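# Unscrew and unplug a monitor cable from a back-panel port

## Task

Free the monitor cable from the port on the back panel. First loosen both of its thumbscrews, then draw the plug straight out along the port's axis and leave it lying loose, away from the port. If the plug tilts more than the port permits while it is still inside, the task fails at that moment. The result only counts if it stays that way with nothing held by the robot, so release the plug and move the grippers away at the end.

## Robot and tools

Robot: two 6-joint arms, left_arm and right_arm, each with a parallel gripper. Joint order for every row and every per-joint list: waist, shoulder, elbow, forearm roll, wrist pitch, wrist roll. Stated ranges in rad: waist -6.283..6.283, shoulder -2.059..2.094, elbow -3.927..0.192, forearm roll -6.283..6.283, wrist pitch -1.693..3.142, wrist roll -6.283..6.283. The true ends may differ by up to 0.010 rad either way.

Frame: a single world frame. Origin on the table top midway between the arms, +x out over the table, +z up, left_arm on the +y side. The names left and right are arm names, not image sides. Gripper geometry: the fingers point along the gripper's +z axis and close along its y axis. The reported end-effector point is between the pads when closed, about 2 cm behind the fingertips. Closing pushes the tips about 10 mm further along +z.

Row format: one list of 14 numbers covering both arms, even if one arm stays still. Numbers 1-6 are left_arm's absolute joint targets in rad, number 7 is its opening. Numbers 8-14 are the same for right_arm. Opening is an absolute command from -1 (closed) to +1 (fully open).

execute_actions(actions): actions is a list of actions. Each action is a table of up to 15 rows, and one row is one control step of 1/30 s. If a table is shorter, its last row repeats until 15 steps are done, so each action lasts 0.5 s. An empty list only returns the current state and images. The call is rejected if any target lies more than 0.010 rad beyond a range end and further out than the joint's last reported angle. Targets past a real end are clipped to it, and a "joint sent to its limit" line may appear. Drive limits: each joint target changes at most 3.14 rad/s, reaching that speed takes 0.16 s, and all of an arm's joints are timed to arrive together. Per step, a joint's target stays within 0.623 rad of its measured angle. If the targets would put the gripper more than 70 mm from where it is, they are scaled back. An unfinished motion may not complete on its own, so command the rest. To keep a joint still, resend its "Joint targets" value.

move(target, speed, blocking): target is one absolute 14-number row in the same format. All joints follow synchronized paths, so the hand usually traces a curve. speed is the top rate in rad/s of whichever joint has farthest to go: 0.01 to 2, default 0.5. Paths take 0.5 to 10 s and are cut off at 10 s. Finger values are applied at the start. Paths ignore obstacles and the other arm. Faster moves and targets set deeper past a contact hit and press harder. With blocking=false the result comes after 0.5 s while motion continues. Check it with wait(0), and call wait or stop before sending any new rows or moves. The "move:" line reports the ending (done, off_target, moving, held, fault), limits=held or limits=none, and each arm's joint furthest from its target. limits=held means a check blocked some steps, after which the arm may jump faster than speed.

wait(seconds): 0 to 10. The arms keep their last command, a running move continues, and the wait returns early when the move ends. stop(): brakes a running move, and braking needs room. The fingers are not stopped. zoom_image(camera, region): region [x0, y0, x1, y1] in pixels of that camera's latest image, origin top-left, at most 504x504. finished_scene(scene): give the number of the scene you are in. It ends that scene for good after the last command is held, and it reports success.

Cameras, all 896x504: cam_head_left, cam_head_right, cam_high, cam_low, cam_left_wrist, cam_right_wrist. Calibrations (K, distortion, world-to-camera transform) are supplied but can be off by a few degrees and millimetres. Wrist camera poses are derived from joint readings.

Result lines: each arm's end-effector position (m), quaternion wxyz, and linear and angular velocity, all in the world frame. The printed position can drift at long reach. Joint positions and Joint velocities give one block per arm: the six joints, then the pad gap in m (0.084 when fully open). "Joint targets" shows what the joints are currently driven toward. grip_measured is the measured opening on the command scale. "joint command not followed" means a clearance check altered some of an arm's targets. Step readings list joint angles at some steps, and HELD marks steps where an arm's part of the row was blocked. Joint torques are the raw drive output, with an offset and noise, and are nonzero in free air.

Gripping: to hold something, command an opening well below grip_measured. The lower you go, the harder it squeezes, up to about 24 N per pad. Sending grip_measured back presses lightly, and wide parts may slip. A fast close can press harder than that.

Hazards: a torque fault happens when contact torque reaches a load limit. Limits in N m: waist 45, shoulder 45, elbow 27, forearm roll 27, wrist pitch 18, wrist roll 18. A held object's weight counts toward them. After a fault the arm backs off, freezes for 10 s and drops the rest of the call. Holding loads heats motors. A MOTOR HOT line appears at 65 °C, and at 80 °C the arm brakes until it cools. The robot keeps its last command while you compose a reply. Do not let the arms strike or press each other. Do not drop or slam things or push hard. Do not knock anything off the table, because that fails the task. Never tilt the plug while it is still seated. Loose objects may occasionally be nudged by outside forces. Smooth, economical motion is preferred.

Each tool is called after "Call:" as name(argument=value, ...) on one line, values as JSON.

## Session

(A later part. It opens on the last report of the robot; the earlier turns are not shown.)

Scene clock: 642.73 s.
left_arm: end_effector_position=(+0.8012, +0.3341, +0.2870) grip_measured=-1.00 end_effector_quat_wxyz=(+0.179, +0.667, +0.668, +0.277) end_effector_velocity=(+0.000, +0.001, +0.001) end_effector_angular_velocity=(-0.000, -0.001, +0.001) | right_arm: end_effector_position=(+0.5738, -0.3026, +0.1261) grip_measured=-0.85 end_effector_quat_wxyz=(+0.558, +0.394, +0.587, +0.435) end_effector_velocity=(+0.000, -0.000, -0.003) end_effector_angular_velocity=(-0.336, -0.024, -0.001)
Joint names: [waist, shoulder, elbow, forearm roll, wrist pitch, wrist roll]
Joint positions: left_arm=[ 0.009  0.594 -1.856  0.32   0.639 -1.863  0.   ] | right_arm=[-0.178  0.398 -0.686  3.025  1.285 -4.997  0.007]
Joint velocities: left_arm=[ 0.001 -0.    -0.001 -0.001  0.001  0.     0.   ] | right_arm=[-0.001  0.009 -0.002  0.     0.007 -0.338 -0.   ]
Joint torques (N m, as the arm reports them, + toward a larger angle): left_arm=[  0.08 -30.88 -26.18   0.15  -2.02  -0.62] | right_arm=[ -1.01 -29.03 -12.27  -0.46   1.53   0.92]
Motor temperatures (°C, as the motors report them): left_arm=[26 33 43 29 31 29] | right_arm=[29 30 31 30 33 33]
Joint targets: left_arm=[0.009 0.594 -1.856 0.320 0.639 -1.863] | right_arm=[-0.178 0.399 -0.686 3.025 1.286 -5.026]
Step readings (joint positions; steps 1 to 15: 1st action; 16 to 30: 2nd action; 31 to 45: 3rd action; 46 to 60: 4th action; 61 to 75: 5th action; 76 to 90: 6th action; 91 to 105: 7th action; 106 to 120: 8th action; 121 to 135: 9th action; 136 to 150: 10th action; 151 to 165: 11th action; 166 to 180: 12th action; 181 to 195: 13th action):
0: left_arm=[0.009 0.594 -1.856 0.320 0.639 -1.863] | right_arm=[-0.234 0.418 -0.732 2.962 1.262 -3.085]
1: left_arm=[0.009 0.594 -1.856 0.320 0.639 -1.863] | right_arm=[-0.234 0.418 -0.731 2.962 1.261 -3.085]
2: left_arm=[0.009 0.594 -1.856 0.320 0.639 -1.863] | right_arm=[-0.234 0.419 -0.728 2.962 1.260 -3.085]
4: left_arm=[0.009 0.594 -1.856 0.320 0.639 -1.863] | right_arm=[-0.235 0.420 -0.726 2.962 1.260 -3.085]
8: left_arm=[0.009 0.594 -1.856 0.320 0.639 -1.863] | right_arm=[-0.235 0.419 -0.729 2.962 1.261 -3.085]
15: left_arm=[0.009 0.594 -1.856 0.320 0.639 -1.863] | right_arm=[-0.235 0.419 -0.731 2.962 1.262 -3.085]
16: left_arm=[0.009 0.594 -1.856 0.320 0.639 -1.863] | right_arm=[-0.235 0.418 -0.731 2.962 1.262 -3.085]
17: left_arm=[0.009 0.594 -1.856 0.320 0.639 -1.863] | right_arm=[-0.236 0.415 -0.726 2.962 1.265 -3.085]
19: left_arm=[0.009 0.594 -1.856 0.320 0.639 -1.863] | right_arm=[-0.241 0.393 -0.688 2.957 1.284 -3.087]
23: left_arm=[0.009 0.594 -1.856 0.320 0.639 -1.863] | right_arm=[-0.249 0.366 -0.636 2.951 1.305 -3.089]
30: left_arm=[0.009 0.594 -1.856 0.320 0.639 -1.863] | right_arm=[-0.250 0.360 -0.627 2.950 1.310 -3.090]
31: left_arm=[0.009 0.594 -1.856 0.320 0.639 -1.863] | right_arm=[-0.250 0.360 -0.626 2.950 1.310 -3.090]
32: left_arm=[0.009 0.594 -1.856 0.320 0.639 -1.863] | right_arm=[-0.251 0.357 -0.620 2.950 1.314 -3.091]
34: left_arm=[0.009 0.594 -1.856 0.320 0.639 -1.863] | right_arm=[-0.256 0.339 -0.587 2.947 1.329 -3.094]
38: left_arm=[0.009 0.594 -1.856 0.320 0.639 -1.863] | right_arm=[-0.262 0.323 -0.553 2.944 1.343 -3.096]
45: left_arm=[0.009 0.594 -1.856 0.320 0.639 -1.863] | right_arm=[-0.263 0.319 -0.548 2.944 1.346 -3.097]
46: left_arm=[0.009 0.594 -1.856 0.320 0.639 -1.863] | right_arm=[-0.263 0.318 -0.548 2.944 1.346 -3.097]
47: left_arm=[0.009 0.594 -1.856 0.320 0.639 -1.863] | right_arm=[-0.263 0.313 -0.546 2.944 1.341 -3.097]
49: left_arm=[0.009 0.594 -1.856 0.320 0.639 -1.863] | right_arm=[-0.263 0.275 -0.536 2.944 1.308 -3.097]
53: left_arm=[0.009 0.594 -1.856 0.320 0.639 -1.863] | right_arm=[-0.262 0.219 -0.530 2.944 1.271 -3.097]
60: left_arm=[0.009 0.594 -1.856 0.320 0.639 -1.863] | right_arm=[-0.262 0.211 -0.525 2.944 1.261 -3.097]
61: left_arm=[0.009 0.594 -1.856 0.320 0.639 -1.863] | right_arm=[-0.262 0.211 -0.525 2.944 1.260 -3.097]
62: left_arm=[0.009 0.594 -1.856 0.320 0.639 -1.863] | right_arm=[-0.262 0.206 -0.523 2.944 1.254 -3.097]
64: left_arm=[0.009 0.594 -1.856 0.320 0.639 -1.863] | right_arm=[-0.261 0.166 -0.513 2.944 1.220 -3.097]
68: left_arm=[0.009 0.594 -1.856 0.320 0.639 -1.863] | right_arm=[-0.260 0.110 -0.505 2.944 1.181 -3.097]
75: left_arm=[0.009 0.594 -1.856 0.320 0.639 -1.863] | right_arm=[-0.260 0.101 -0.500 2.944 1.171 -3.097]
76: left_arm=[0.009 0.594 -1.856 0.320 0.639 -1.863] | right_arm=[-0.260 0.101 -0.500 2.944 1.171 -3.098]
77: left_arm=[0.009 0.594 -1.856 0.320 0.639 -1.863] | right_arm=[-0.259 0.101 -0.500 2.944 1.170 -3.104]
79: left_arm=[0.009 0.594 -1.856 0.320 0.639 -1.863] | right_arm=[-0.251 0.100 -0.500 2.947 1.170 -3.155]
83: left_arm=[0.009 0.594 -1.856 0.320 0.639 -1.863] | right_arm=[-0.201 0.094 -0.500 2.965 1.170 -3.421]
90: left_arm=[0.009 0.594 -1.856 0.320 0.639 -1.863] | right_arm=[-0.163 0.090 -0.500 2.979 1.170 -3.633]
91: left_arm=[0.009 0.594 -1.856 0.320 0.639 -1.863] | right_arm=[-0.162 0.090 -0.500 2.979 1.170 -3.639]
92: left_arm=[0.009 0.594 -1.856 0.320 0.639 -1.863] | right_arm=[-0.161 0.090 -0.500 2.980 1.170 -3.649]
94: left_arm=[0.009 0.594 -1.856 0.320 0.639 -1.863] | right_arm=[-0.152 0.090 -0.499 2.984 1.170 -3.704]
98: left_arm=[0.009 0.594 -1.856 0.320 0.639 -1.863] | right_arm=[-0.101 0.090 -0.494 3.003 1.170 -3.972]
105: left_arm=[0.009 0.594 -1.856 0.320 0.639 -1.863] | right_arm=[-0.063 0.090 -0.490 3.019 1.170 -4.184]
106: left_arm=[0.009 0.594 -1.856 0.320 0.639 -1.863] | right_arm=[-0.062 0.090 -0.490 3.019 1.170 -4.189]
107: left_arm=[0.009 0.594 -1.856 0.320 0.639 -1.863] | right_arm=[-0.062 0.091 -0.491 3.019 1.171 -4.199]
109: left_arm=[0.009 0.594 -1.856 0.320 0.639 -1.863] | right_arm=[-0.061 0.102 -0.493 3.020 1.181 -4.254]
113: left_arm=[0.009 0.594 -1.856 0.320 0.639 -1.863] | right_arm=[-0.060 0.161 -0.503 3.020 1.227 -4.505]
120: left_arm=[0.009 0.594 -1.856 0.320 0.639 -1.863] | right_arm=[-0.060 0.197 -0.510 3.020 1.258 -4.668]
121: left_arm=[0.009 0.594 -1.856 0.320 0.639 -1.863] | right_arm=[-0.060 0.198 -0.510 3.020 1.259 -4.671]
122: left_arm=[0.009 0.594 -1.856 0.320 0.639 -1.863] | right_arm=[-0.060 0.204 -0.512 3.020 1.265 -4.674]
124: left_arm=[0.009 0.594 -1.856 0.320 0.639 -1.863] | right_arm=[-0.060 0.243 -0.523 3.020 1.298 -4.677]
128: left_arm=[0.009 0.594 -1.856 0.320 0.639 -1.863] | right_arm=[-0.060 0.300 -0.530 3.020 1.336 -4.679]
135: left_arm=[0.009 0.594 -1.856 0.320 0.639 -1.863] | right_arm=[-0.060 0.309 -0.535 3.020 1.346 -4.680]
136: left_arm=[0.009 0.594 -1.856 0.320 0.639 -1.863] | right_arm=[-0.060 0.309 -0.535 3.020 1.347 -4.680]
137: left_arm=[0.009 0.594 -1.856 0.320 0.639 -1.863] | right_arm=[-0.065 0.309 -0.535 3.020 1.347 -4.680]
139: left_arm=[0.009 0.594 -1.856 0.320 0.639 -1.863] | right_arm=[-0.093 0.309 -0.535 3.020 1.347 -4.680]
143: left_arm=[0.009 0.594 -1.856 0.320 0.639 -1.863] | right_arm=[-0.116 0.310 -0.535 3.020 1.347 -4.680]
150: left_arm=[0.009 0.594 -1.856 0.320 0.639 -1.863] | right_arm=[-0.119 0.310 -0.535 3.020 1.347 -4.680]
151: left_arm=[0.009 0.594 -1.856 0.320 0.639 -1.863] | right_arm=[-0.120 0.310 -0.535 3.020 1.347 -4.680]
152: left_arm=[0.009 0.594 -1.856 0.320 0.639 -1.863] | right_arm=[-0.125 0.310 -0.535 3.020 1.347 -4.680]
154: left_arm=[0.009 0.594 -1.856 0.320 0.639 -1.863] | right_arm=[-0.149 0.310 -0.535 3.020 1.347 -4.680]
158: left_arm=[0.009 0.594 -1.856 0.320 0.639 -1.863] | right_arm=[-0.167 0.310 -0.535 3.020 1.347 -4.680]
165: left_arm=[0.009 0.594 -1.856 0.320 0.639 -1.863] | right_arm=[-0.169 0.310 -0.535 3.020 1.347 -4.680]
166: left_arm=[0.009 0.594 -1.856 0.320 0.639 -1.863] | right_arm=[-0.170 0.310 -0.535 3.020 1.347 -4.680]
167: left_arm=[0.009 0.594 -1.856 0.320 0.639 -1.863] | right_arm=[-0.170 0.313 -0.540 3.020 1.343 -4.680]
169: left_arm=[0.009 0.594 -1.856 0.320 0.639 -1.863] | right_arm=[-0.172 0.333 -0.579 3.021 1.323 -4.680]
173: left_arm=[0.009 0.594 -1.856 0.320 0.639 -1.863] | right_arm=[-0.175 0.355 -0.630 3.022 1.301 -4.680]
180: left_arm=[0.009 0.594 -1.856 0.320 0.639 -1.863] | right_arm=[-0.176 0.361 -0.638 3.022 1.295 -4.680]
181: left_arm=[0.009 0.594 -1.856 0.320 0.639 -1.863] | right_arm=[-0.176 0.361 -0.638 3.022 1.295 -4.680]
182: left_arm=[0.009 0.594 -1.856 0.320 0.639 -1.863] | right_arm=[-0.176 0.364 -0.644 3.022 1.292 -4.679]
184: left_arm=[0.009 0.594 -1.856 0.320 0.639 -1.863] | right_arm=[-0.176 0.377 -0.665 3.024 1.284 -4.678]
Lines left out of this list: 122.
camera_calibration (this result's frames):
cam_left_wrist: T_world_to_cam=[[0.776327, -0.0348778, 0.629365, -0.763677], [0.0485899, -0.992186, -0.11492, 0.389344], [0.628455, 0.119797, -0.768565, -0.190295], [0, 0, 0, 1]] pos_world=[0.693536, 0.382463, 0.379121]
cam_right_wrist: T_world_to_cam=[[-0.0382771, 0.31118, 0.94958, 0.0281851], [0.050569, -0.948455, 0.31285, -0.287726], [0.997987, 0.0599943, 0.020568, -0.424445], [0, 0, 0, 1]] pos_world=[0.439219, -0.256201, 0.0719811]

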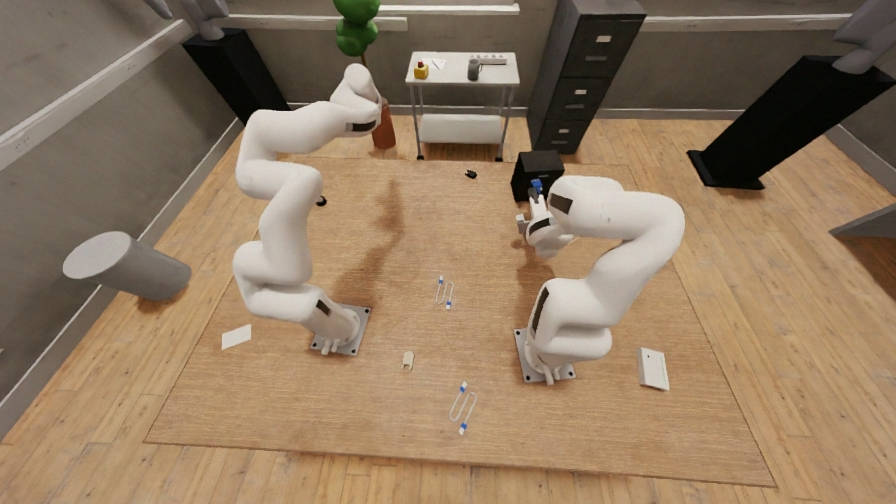

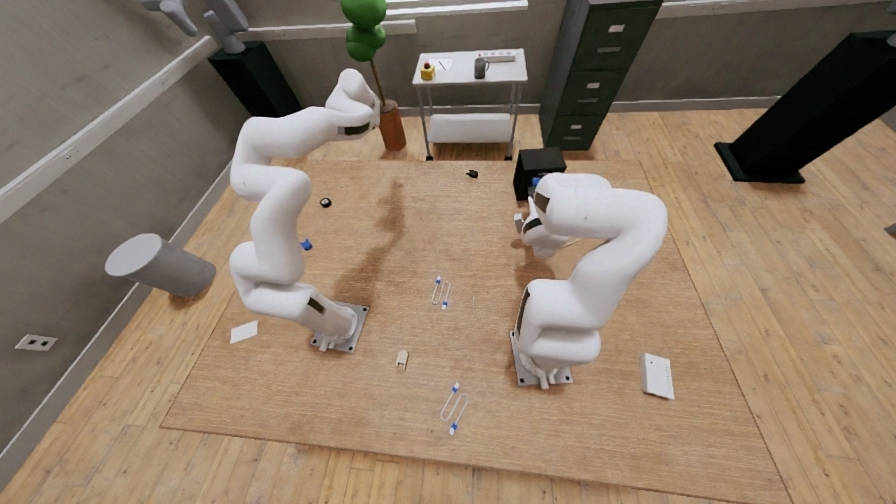

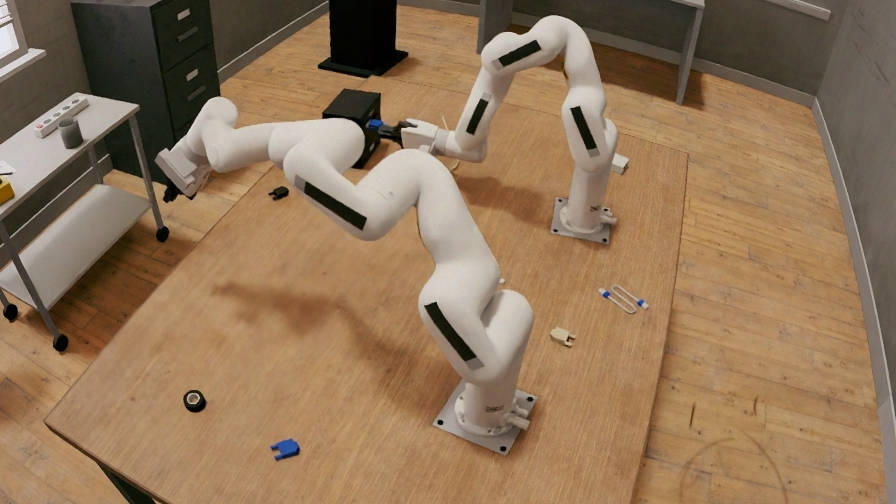

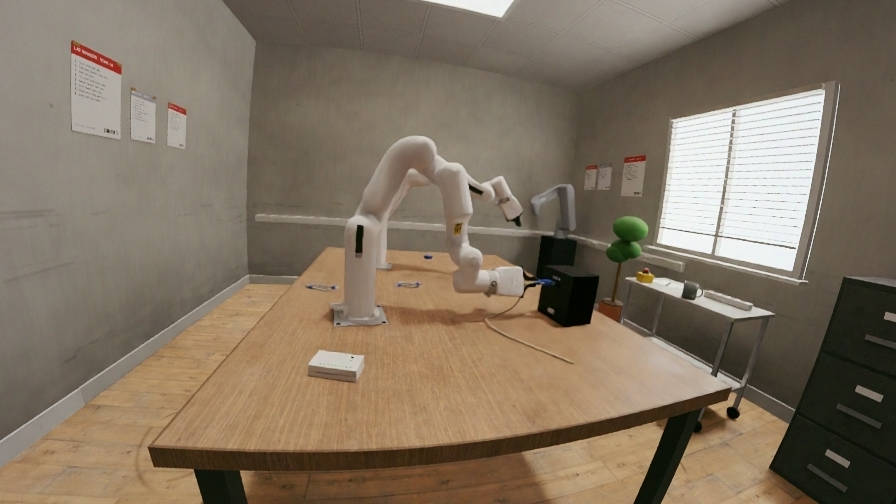

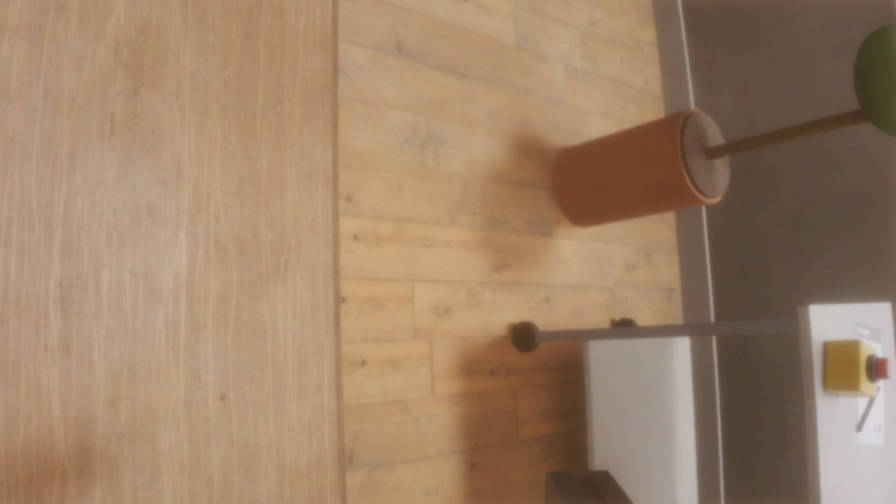

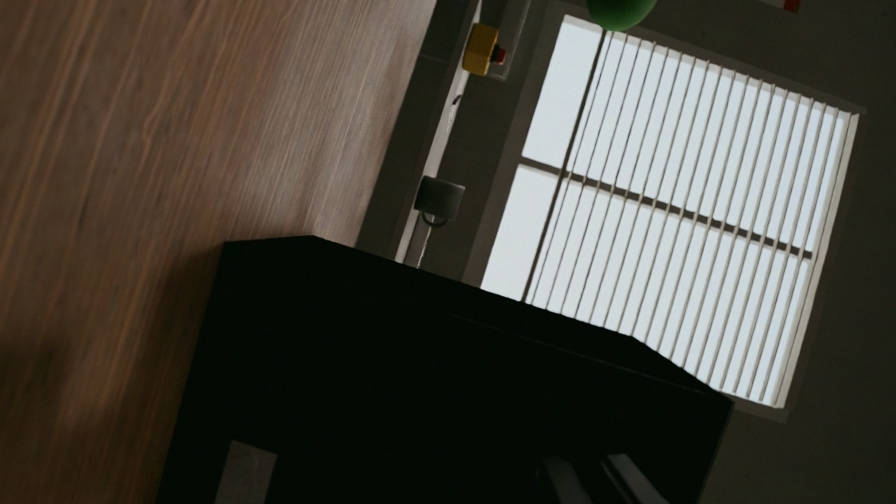

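Call:
execute_actions(actions=[[[0.009,0.594,-1.856,0.32,0.639,-1.863,-1,-0.1765,0.387,-0.684,3.0247,1.276,-4.6764,-0.55]],[[0.009,0.594,-1.856,0.32,0.639,-1.863,-1,-0.176,0.361,-0.639,3.022,1.295,-4.68,-0.55]],[[0.009,0.594,-1.856,0.32,0.639,-1.863,-1,-0.165,0.31,-0.535,3.02,1.347,-4.68,-1]],[[0.009,0.594,-1.856,0.32,0.639,-1.863,-1,-0.165,0.2,-0.51,3.02,1.26,-4.68,-1]],[[0.009,0.594,-1.856,0.32,0.639,-1.863,-1,-0.165,0.09,-0.49,3.02,1.17,-4.68,-1]],[[0.009,0.594,-1.856,0.32,0.639,-1.863,-1,-0.28,0.1,-0.5,2.97,1.17,-4.67,-1]],[[0.009,0.594,-1.856,0.32,0.639,-1.863,-1,-0.39,0.1,-0.51,2.92,1.17,-4.66,-1]],[[0.009,0.594,-1.856,0.32,0.639,-1.863,-1,-0.5,0.11,-0.52,2.88,1.17,-4.65,-1]],[[0.009,0.594,-1.856,0.32,0.639,-1.863,-1,-0.5,0.22,-0.54,2.88,1.255,-4.65,-1]],[[0.009,0.594,-1.856,0.32,0.639,-1.863,-1,-0.5,0.325,-0.565,2.88,1.34,-4.65,-1]],[[0.009,0.594,-1.856,0.32,0.639,-1.863,-1,-0.44,0.325,-0.565,2.88,1.34,-4.65,-1]],[[0.009,0.594,-1.856,0.32,0.639,-1.863,-1,-0.38,0.325,-0.565,2.88,1.34,-4.65,-1]],[[0.009,0.594,-1.856,0.32,0.639,-1.863,-1,-0.33,0.325,-0.565,2.88,1.34,-4.65,-1]],[[0.009,0.594,-1.856,0.32,0.639,-1.863,-1,-0.322,0.35,-0.615,2.882,1.317,-4.645,-0.55]],[[0.009,0.594,-1.856,0.32,0.639,-1.863,-1,-0.313,0.378,-0.666,2.885,1.293,-4.64,-0.55]],[[0.009,0.594,-1.856,0.32,0.639,-1.863,-1,-0.305,0.402,-0.7125,2.89,1.27,-4.636,-0.55]],[[0.009,0.594,-1.856,0.32,0.639,-1.863,-1,-0.304,0.414,-0.7148,2.89,1.2795,-4.286,-0.55]],[[0.009,0.594,-1.856,0.32,0.639,-1.863,-1,-0.304,0.39,-0.7102,2.89,1.2605,-4.986,-1]],[[0.009,0.594,-1.856,0.32,0.639,-1.863,-1,-0.304,0.414,-0.7148,2.89,1.2795,-4.286,-0.55]],[[0.009,0.594,-1.856,0.32,0.639,-1.863,-1,-0.304,0.39,-0.7102,2.89,1.2605,-4.986,-1]],[[0.009,0.594,-1.856,0.32,0.639,-1.863,-1,-0.304,0.414,-0.7148,2.89,1.2795,-4.286,-0.55]],[[0.009,0.594,-1.856,0.32,0.639,-1.863,-1,-0.304,0.39,-0.7102,2.89,1.2605,-4.986,-1]],[[0.009,0.594,-1.856,0.32,0.639,-1.863,-1,-0.304,0.414,-0.7148,2.89,1.2795,-4.286,-0.55]],[[0.009,0.594,-1.856,0.32,0.639,-1.863,-1,-0.304,0.39,-0.7102,2.89,1.2605,-4.986,-1]],[[0.009,0.594,-1.856,0.32,0.639,-1.863,-1,-0.304,0.414,-0.7148,2.89,1.2795,-4.286,-0.55]],[[0.009,0.594,-1.856,0.32,0.639,-1.863,-1,-0.304,0.39,-0.7102,2.89,1.2605,-4.986,-1]],[[0.009,0.594,-1.856,0.32,0.639,-1.863,-1,-0.304,0.414,-0.7148,2.89,1.2795,-4.286,-0.55]],[[0.009,0.594,-1.856,0.32,0.639,-1.863,-1,-0.304,0.39,-0.7102,2.89,1.2605,-4.986,-1]],[[0.009,0.594,-1.856,0.32,0.639,-1.863,-1,-0.304,0.414,-0.7148,2.89,1.2795,-4.286,-0.55]],[[0.009,0.594,-1.856,0.32,0.639,-1.863,-1,-0.304,0.39,-0.7102,2.89,1.2605,-4.986,-1]],[[0.009,0.594,-1.856,0.32,0.639,-1.863,-1,-0.304,0.414,-0.7148,2.89,1.2795,-4.286,-0.55]],[[0.009,0.594,-1.856,0.32,0.639,-1.863,-1,-0.304,0.39,-0.7102,2.89,1.2605,-4.986,-1]],[[0.009,0.594,-1.856,0.32,0.639,-1.863,-1,-0.304,0.414,-0.7148,2.89,1.2795,-4.286,-0.55]],[[0.009,0.594,-1.856,0.32,0.639,-1.863,-1,-0.304,0.39,-0.7102,2.89,1.2605,-4.986,-1]],[[0.009,0.594,-1.856,0.32,0.639,-1.863,-1,-0.304,0.414,-0.7148,2.89,1.2795,-4.286,-0.55]],[[0.009,0.594,-1.856,0.32,0.639,-1.863,-1,-0.304,0.39,-0.7102,2.89,1.2605,-4.986,-1]],[[0.009,0.594,-1.856,0.32,0.639,-1.863,-1,-0.304,0.414,-0.7148,2.89,1.2795,-4.286,-0.55]],[[0.009,0.594,-1.856,0.32,0.639,-1.863,-1,-0.304,0.39,-0.7102,2.89,1.2605,-4.986,-1]],[[0.009,0.594,-1.856,0.32,0.639,-1.863,-1,-0.304,0.414,-0.7148,2.89,1.2795,-4.286,-0.55]],[[0.009,0.594,-1.856,0.32,0.639,-1.863,-1,-0.304,0.39,-0.7102,2.89,1.2605,-4.986,-1]],[[0.009,0.594,-1.856,0.32,0.639,-1.863,-1,-0.305,0.402,-0.7125,2.89,1.27,-4.636,-0.55]],[[0.009,0.594,-1.856,0.32,0.639,-1.863,-1,-0.313,0.378,-0.666,2.885,1.293,-4.64,-0.55]],[[0.009,0.594,-1.856,0.32,0.639,-1.863,-1,-0.33,0.325,-0.565,2.88,1.34,-4.65,-1]],[[0.009,0.594,-1.856,0.32,0.639,-1.863,-1,-0.4,0.325,-0.565,2.88,1.34,-4.65,-1]],[[0.009,0.594,-1.856,0.32,0.639,-1.863,-1,-0.42,0.22,-0.54,2.88,1.255,-4.65,-1]],[[0.009,0.594,-1.856,0.32,0.639,-1.863,-1,-0.42,0.11,-0.52,2.88,1.17,-4.2,-1]],[[0.009,0.594,-1.856,0.32,0.639,-1.863,-1,-0.34,0.1,-0.51,2.91,1.17,-3.65,-1]],[[0.009,0.594,-1.856,0.32,0.639,-1.863,-1,-0.26,0.1,-0.5,2.9436,1.17,-3.097,1]],[[0.009,0.594,-1.856,0.32,0.639,-1.863,-1,-0.262,0.21,-0.525,2.9436,1.26,-3.097,1]],[[0.009,0.594,-1.856,0.32,0.639,-1.863,-1,-0.263,0.3185,-0.547,2.9436,1.3466,-3.097,1]],[[0.009,0.594,-1.856,0.32,0.639,-1.863,-1,-0.251,0.36,-0.625,2.95,1.31,-3.09,1]],[[0.009,0.594,-1.856,0.32,0.639,-1.863,-1,-0.2405,0.403,-0.703,2.959,1.276,-3.086,0.2]],[[0.009,0.594,-1.856,0.32,0.639,-1.863,-1,-0.2362,0.4183,-0.7321,2.9625,1.2619,-3.085,-0.1]],[[0.009,0.594,-1.856,0.32,0.639,-1.863,-1,-0.2362,0.4183,-0.7321,2.9625,1.2619,-3.085,-0.6]]])

Call:
move(target=[0.009,0.594,-1.856,0.32,0.639,-1.863,-1,-0.2384,0.4106,-0.7175,2.9607,1.269,-3.0855,-0.6], speed=0.015)

Scene clock: 733.13 s.
left_arm: end_effector_position=(+0.8012, +0.3341, +0.2870) grip_measured=-1.00 end_effector_quat_wxyz=(+0.179, +0.667, +0.668, +0.277) end_effector_velocity=(-0.000, +0.000, -0.001) end_effector_angular_velocity=(-0.000, +0.001, +0.000) | right_arm: end_effector_position=(+0.5851, -0.3247, +0.1273) grip_measured=-0.29 end_effector_quat_wxyz=(-0.026, +0.707, +0.024, +0.707) end_effector_velocity=(+0.000, +0.000, -0.000) end_effector_angular_velocity=(+0.001, +0.001, +0.000)
Joint names: [waist, shoulder, elbow, forearm roll, wrist pitch, wrist roll]
Joint positions: left_arm=[ 0.009  0.594 -1.856  0.32   0.639 -1.863  0.   ] | right_arm=[-0.236  0.418 -0.732  2.963  1.262 -3.085  0.031]
Joint velocities: left_arm=[ 0.     0.     0.001  0.    -0.    -0.     0.   ] | right_arm=[ 0.001  0.001 -0.     0.    -0.     0.001 -0.   ]
Joint torques (N m, as the arm reports them, + toward a larger angle): left_arm=[  0.9  -30.26 -26.12   0.23  -2.02  -0.61] | right_arm=[  0.75 -31.28 -15.21  -0.38   2.19   0.31]
Motor temperatures (°C, as the motors report them): left_arm=[26 33 43 29 31 29] | right_arm=[29 30 32 30 33 33]
Joint targets: left_arm=[0.009 0.594 -1.856 0.320 0.639 -1.863] | right_arm=[-0.236 0.418 -0.732 2.963 1.262 -3.085]
Step readings (joint positions; steps 1 to 15: 1st action; 16 to 30: 2nd action; 31 to 45: 3rd action; 46 to 60: 4th action; 61 to 75: 5th action; 76 to 90: 6th action; 91 to 105: 7th action; 106 to 120: 8th action; 121 to 135: 9th action; 136 to 150: 10th action; 151 to 165: 11th action; 166 to 180: 12th action; 181 to 195: 13th action):
0: left_arm=[0.009 0.594 -1.856 0.320 0.639 -1.863] | right_arm=[-0.178 0.399 -0.686 3.025 1.286 -5.026]
1: left_arm=[0.009 0.594 -1.856 0.320 0.639 -1.863] | right_arm=[-0.178 0.399 -0.686 3.025 1.285 -5.026]
2: left_arm=[0.009 0.594 -1.856 0.320 0.639 -1.863] | right_arm=[-0.178 0.399 -0.686 3.025 1.285 -5.019]
4: left_arm=[0.009 0.594 -1.856 0.320 0.639 -1.863] | right_arm=[-0.177 0.397 -0.686 3.024 1.284 -4.968]
8: left_arm=[0.009 0.594 -1.856 0.320 0.639 -1.863] | right_arm=[-0.177 0.390 -0.685 3.025 1.279 -4.770]
15: left_arm=[0.009 0.594 -1.856 0.320 0.639 -1.863] | right_arm=[-0.176 0.387 -0.684 3.025 1.276 -4.683]
16: left_arm=[0.009 0.594 -1.856 0.320 0.639 -1.863] | right_arm=[-0.177 0.387 -0.684 3.025 1.277 -4.681]
17: left_arm=[0.009 0.594 -1.856 0.320 0.639 -1.863] | right_arm=[-0.176 0.384 -0.679 3.024 1.279 -4.680]
19: left_arm=[0.009 0.594 -1.856 0.320 0.639 -1.863] | right_arm=[-0.176 0.371 -0.657 3.023 1.288 -4.680]
23: left_arm=[0.009 0.594 -1.856 0.320 0.639 -1.863] | right_arm=[-0.176 0.363 -0.642 3.022 1.293 -4.680]
30: left_arm=[0.009 0.594 -1.856 0.320 0.639 -1.863] | right_arm=[-0.176 0.361 -0.639 3.022 1.295 -4.680]
31: left_arm=[0.009 0.594 -1.856 0.320 0.639 -1.863] | right_arm=[-0.176 0.361 -0.639 3.022 1.295 -4.680]
32: left_arm=[0.009 0.594 -1.856 0.320 0.639 -1.863] | right_arm=[-0.176 0.358 -0.634 3.022 1.299 -4.680]
34: left_arm=[0.009 0.594 -1.856 0.320 0.639 -1.863] | right_arm=[-0.172 0.338 -0.595 3.021 1.319 -4.680]
38: left_arm=[0.009 0.594 -1.856 0.320 0.639 -1.863] | right_arm=[-0.166 0.316 -0.544 3.020 1.340 -4.680]
45: left_arm=[0.009 0.594 -1.856 0.320 0.639 -1.863] | right_arm=[-0.165 0.310 -0.536 3.020 1.347 -4.680]
46: left_arm=[0.009 0.594 -1.856 0.320 0.639 -1.863] | right_arm=[-0.165 0.310 -0.536 3.020 1.346 -4.680]
47: left_arm=[0.009 0.594 -1.856 0.320 0.639 -1.863] | right_arm=[-0.165 0.305 -0.534 3.020 1.341 -4.680]
49: left_arm=[0.009 0.594 -1.856 0.320 0.639 -1.863] | right_arm=[-0.165 0.266 -0.523 3.020 1.308 -4.680]
53: left_arm=[0.009 0.594 -1.856 0.320 0.639 -1.863] | right_arm=[-0.165 0.210 -0.515 3.020 1.271 -4.680]
60: left_arm=[0.009 0.594 -1.856 0.320 0.639 -1.863] | right_arm=[-0.165 0.201 -0.510 3.020 1.261 -4.680]
61: left_arm=[0.009 0.594 -1.856 0.320 0.639 -1.863] | right_arm=[-0.165 0.201 -0.510 3.020 1.260 -4.680]
62: left_arm=[0.009 0.594 -1.856 0.320 0.639 -1.863] | right_arm=[-0.165 0.196 -0.509 3.020 1.254 -4.680]
64: left_arm=[0.009 0.594 -1.856 0.320 0.639 -1.863] | right_arm=[-0.165 0.156 -0.499 3.020 1.220 -4.680]
68: left_arm=[0.009 0.594 -1.856 0.320 0.639 -1.863] | right_arm=[-0.165 0.100 -0.494 3.020 1.181 -4.680]
75: left_arm=[0.009 0.594 -1.856 0.320 0.639 -1.863] | right_arm=[-0.165 0.091 -0.490 3.020 1.171 -4.680]
76: left_arm=[0.009 0.594 -1.856 0.320 0.639 -1.863] | right_arm=[-0.165 0.091 -0.490 3.020 1.171 -4.680]
77: left_arm=[0.009 0.594 -1.856 0.320 0.639 -1.863] | right_arm=[-0.170 0.091 -0.490 3.017 1.170 -4.679]
79: left_arm=[0.009 0.594 -1.856 0.320 0.639 -1.863] | right_arm=[-0.211 0.095 -0.494 2.999 1.170 -4.676]
83: left_arm=[0.009 0.594 -1.856 0.320 0.639 -1.863] | right_arm=[-0.269 0.099 -0.499 2.976 1.170 -4.671]
90: left_arm=[0.009 0.594 -1.856 0.320 0.639 -1.863] | right_arm=[-0.279 0.100 -0.500 2.970 1.170 -4.670]
91: left_arm=[0.009 0.594 -1.856 0.320 0.639 -1.863] | right_arm=[-0.279 0.100 -0.500 2.970 1.170 -4.670]
92: left_arm=[0.009 0.594 -1.856 0.320 0.639 -1.863] | right_arm=[-0.284 0.100 -0.500 2.967 1.170 -4.669]
94: left_arm=[0.009 0.594 -1.856 0.320 0.639 -1.863] | right_arm=[-0.324 0.100 -0.504 2.948 1.170 -4.666]
98: left_arm=[0.009 0.594 -1.856 0.320 0.639 -1.863] | right_arm=[-0.380 0.100 -0.509 2.926 1.170 -4.661]
105: left_arm=[0.009 0.594 -1.856 0.320 0.639 -1.863] | right_arm=[-0.389 0.100 -0.510 2.920 1.170 -4.660]
106: left_arm=[0.009 0.594 -1.856 0.320 0.639 -1.863] | right_arm=[-0.389 0.100 -0.510 2.920 1.170 -4.660]
107: left_arm=[0.009 0.594 -1.856 0.320 0.639 -1.863] | right_arm=[-0.394 0.100 -0.510 2.918 1.170 -4.659]
109: left_arm=[0.009 0.594 -1.856 0.320 0.639 -1.863] | right_arm=[-0.434 0.104 -0.514 2.903 1.170 -4.656]
113: left_arm=[0.009 0.594 -1.856 0.320 0.639 -1.863] | right_arm=[-0.490 0.109 -0.519 2.885 1.170 -4.651]
120: left_arm=[0.009 0.594 -1.856 0.320 0.639 -1.863] | right_arm=[-0.499 0.110 -0.520 2.880 1.170 -4.650]
121: left_arm=[0.009 0.594 -1.856 0.320 0.639 -1.863] | right_arm=[-0.499 0.110 -0.520 2.880 1.171 -4.650]
122: left_arm=[0.009 0.594 -1.856 0.320 0.639 -1.863] | right_arm=[-0.499 0.115 -0.521 2.880 1.176 -4.650]
124: left_arm=[0.009 0.594 -1.856 0.320 0.639 -1.863] | right_arm=[-0.499 0.154 -0.531 2.880 1.208 -4.650]
128: left_arm=[0.009 0.594 -1.856 0.320 0.639 -1.863] | right_arm=[-0.500 0.210 -0.536 2.880 1.244 -4.650]
135: left_arm=[0.009 0.594 -1.856 0.320 0.639 -1.863] | right_arm=[-0.500 0.219 -0.540 2.880 1.254 -4.650]
136: left_arm=[0.009 0.594 -1.856 0.320 0.639 -1.863] | right_arm=[-0.500 0.219 -0.540 2.880 1.255 -4.650]
137: left_arm=[0.009 0.594 -1.856 0.320 0.639 -1.863] | right_arm=[-0.500 0.224 -0.542 2.880 1.261 -4.650]
139: left_arm=[0.009 0.594 -1.856 0.320 0.639 -1.863] | right_arm=[-0.500 0.263 -0.553 2.880 1.293 -4.650]
143: left_arm=[0.009 0.594 -1.856 0.320 0.639 -1.863] | right_arm=[-0.500 0.316 -0.560 2.880 1.330 -4.650]
150: left_arm=[0.009 0.594 -1.856 0.320 0.639 -1.863] | right_arm=[-0.500 0.324 -0.565 2.880 1.339 -4.650]
151: left_arm=[0.009 0.594 -1.856 0.320 0.639 -1.863] | right_arm=[-0.500 0.324 -0.565 2.880 1.340 -4.650]
152: left_arm=[0.009 0.594 -1.856 0.320 0.639 -1.863] | right_arm=[-0.495 0.324 -0.565 2.880 1.340 -4.650]
154: left_arm=[0.009 0.594 -1.856 0.320 0.639 -1.863] | right_arm=[-0.467 0.324 -0.565 2.880 1.340 -4.650]
158: left_arm=[0.009 0.594 -1.856 0.320 0.639 -1.863] | right_arm=[-0.444 0.325 -0.565 2.880 1.340 -4.650]
165: left_arm=[0.009 0.594 -1.856 0.320 0.639 -1.863] | right_arm=[-0.441 0.325 -0.565 2.880 1.340 -4.650]
166: left_arm=[0.009 0.594 -1.856 0.320 0.639 -1.863] | right_arm=[-0.440 0.325 -0.565 2.880 1.340 -4.650]
167: left_arm=[0.009 0.594 -1.856 0.320 0.639 -1.863] | right_arm=[-0.435 0.325 -0.565 2.880 1.340 -4.650]
169: left_arm=[0.009 0.594 -1.856 0.320 0.639 -1.863] | right_arm=[-0.408 0.325 -0.565 2.880 1.340 -4.650]
173: left_arm=[0.009 0.594 -1.856 0.320 0.639 -1.863] | right_arm=[-0.384 0.325 -0.565 2.880 1.340 -4.650]
180: left_arm=[0.009 0.594 -1.856 0.320 0.639 -1.863] | right_arm=[-0.381 0.325 -0.565 2.880 1.340 -4.650]
181: left_arm=[0.009 0.594 -1.856 0.320 0.639 -1.863] | right_arm=[-0.380 0.325 -0.565 2.880 1.340 -4.650]
182: left_arm=[0.009 0.594 -1.856 0.320 0.639 -1.863] | right_arm=[-0.375 0.325 -0.565 2.880 1.340 -4.650]
184: left_arm=[0.009 0.594 -1.856 0.320 0.639 -1.863] | right_arm=[-0.351 0.325 -0.565 2.880 1.340 -4.650]
Lines left out of this list: 207.
camera_calibration (this result's frames):
cam_left_wrist: T_world_to_cam=[[0.776326, -0.0348776, 0.629365, -0.763677], [0.0485902, -0.992186, -0.11492, 0.389344], [0.628455, 0.119797, -0.768565, -0.190295], [0, 0, 0, 1]] pos_world=[0.693536, 0.382463, 0.379121]
cam_right_wrist: T_world_to_cam=[[0.0540846, -0.998536, -0.00056762, -0.323991], [-0.0166918, -0.00033572, -0.999861, 0.20467], [0.998397, 0.0540866, -0.0166855, -0.431811], [0, 0, 0, 1]] pos_world=[0.452058, -0.300093, 0.197253]

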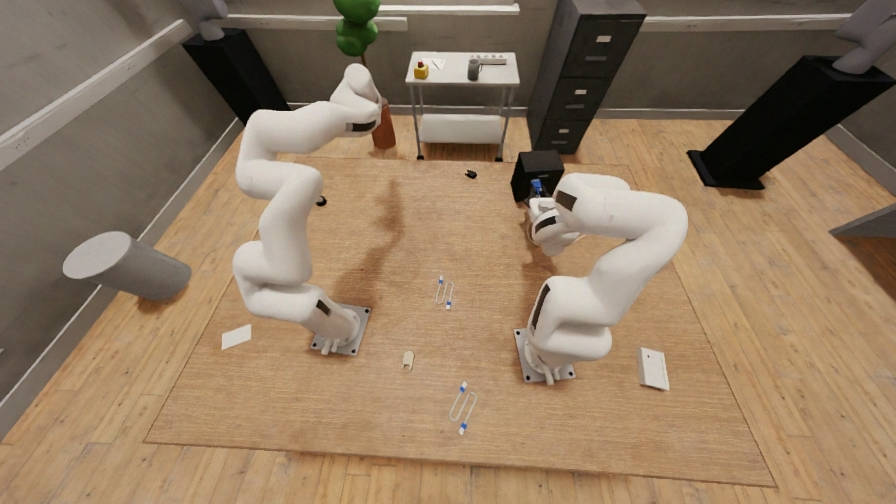

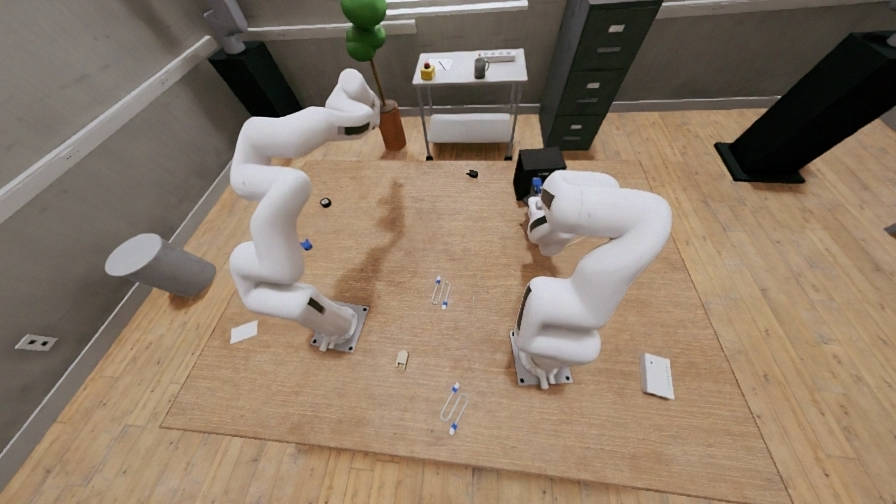

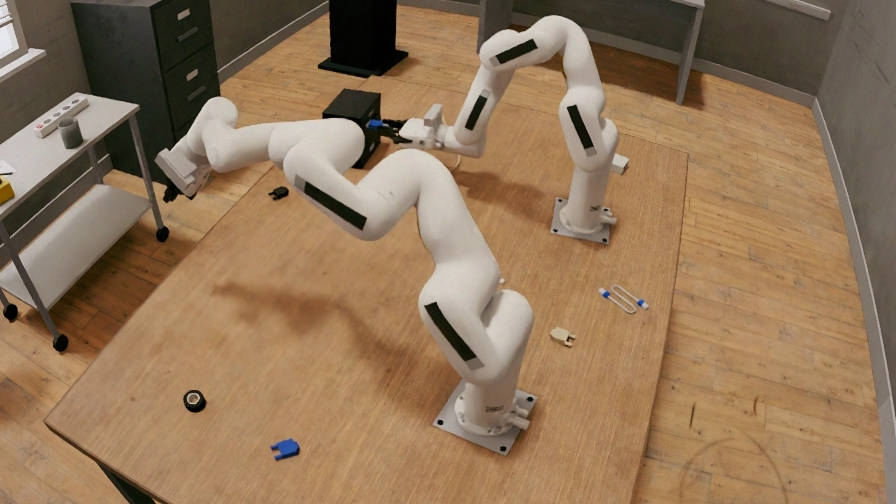

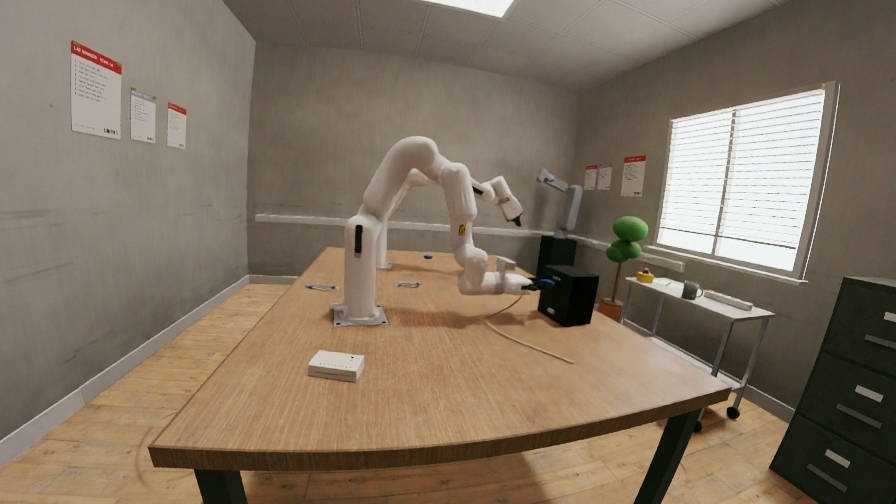

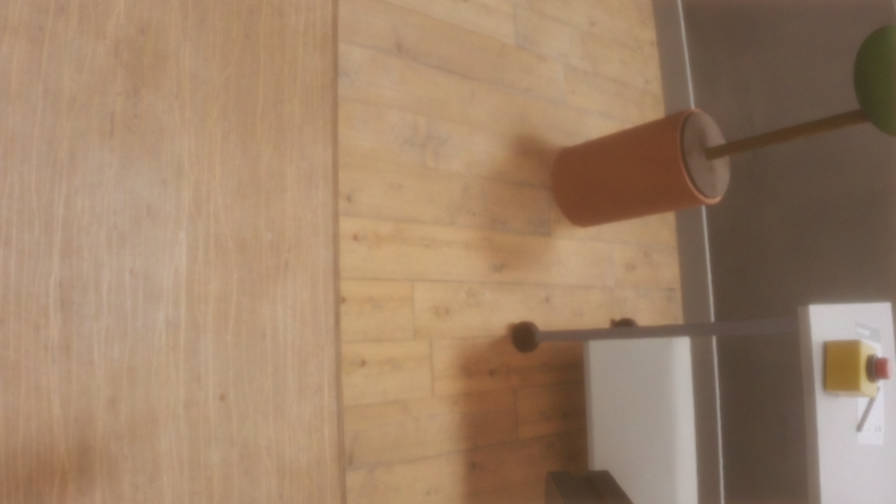

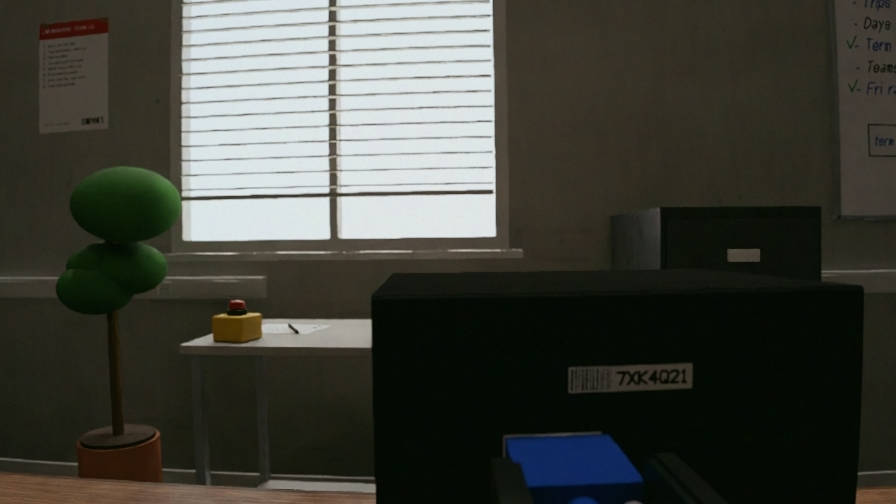

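Scene clock: 734.30 s.
left_arm: end_effector_position=(+0.8012, +0.3341, +0.2870) grip_measured=-1.00 end_effector_quat_wxyz=(+0.179, +0.667, +0.668, +0.277) end_effector_velocity=(-0.000, -0.002, +0.000) end_effector_angular_velocity=(-0.001, -0.001, -0.002) | right_arm: end_effector_position=(+0.5814, -0.3248, +0.1279) grip_measured=-0.30 end_effector_quat_wxyz=(-0.026, +0.706, +0.024, +0.707) end_effector_velocity=(-0.001, -0.000, -0.000) end_effector_angular_velocity=(-0.001, +0.001, +0.000)
Joint names: [waist, shoulder, elbow, forearm roll, wrist pitch, wrist roll]
Joint positions: left_arm=[ 0.009  0.594 -1.856  0.32   0.639 -1.863  0.   ] | right_arm=[-0.238  0.41  -0.718  2.961  1.269 -3.085  0.031]
Joint velocities: left_arm=[-0.003 -0.001  0.    -0.001 -0.    -0.     0.   ] | right_arm=[-0.    -0.001  0.002 -0.    -0.    -0.001  0.   ]
Joint torques (N m, as the arm reports them, + toward a larger angle): left_arm=[  1.54 -30.15 -25.79  -0.02  -1.89  -0.64] | right_arm=[ -1.49 -28.69  -8.83  -0.48   1.5    0.36]
Motor temperatures (°C, as the motors report them): left_arm=[26 33 43 29 31 29] | right_arm=[29 30 32 30 33 33]
Joint targets: left_arm=[0.009 0.594 -1.856 0.320 0.639 -1.863] | right_arm=[-0.238 0.411 -0.718 2.961 1.269 -3.085]
move: done; limits=none; left_arm: farthest joint: the waist, 0.000 radians from its target (0.000 radians at the start); right_arm: farthest joint: the waist, 0.000 radians from its target (0.002 radians at the start)
camera_calibration (this result's frames):
cam_left_wrist: T_world_to_cam=[[0.776327, -0.0348778, 0.629365, -0.763677], [0.0485899, -0.992186, -0.11492, 0.389344], [0.628455, 0.119796, -0.768565, -0.190295], [0, 0, 0, 1]] pos_world=[0.693536, 0.382463, 0.379121]
cam_right_wrist: T_world_to_cam=[[0.0545214, -0.998512, -0.000522442, -0.32415], [-0.0152104, -0.000307367, -0.999884, 0.204365], [0.998397, 0.054523, -0.0152045, -0.428218], [0, 0, 0, 1]] pos_world=[0.448313, -0.300257, 0.197661]

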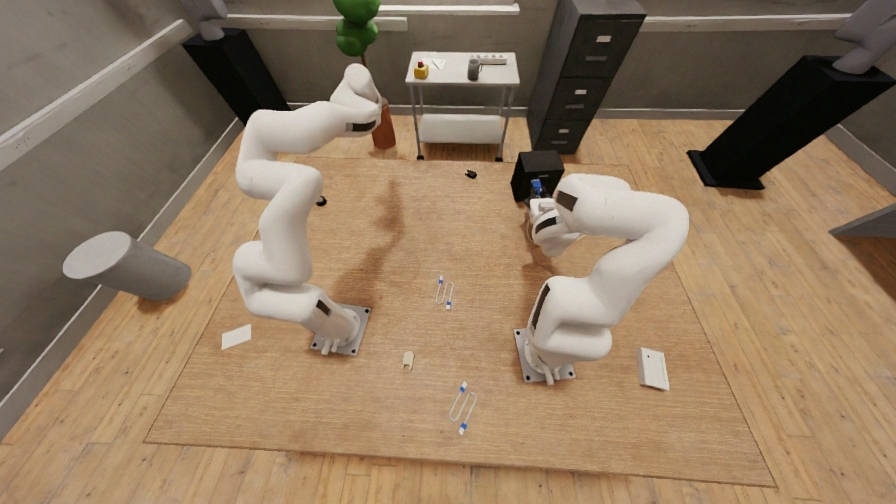

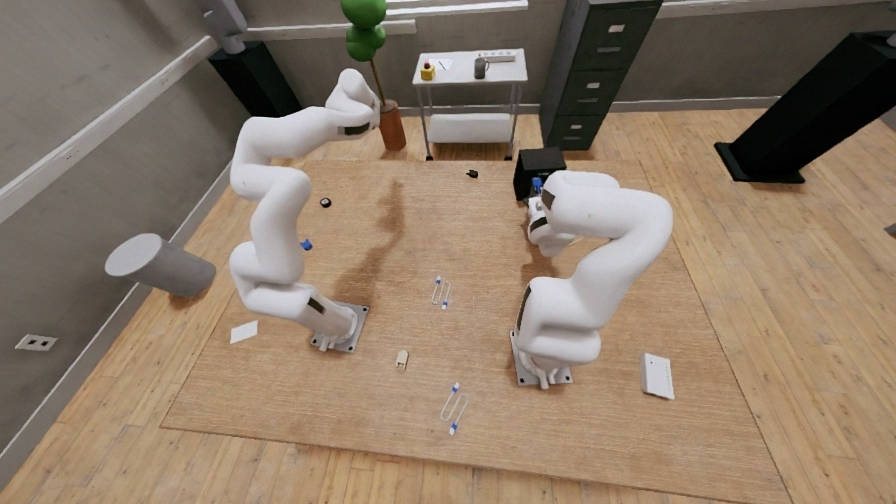

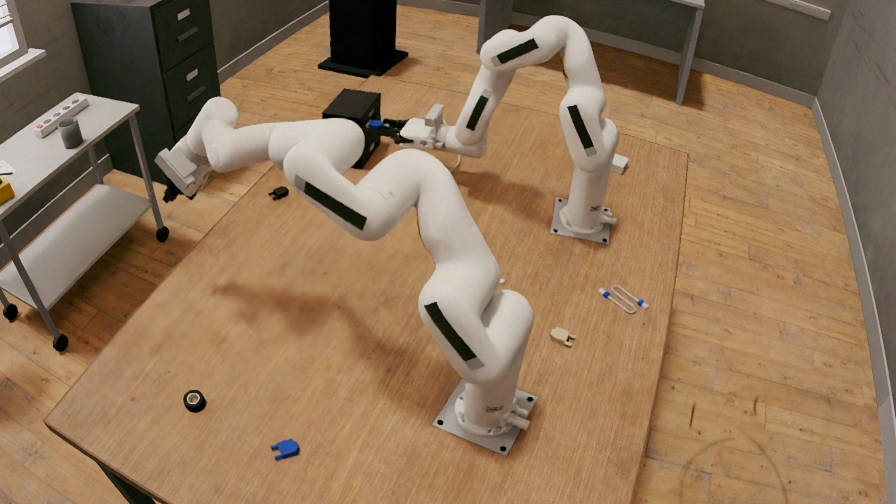

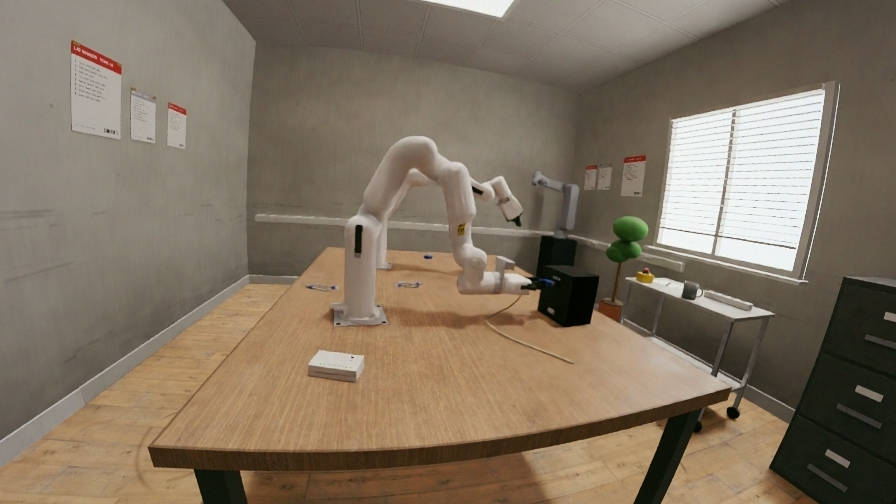

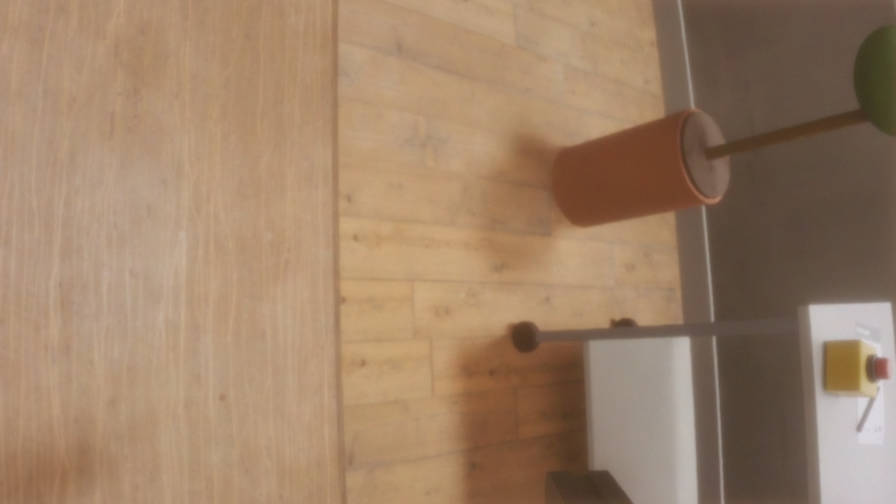

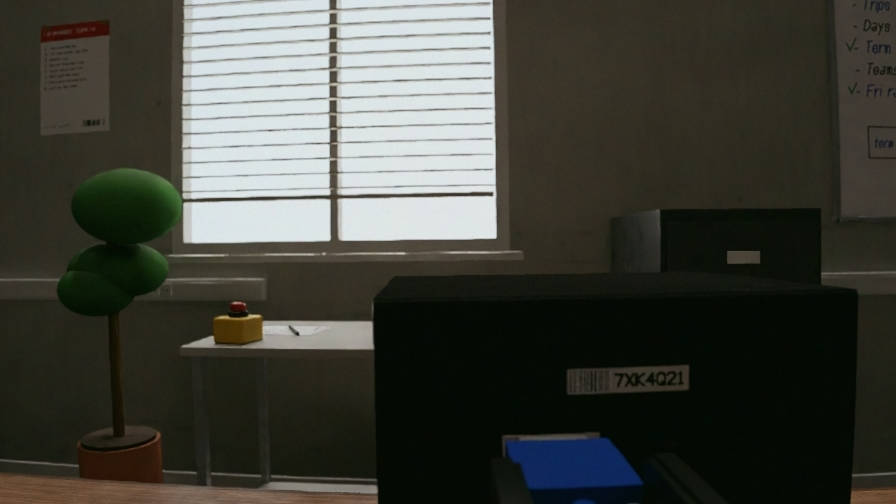

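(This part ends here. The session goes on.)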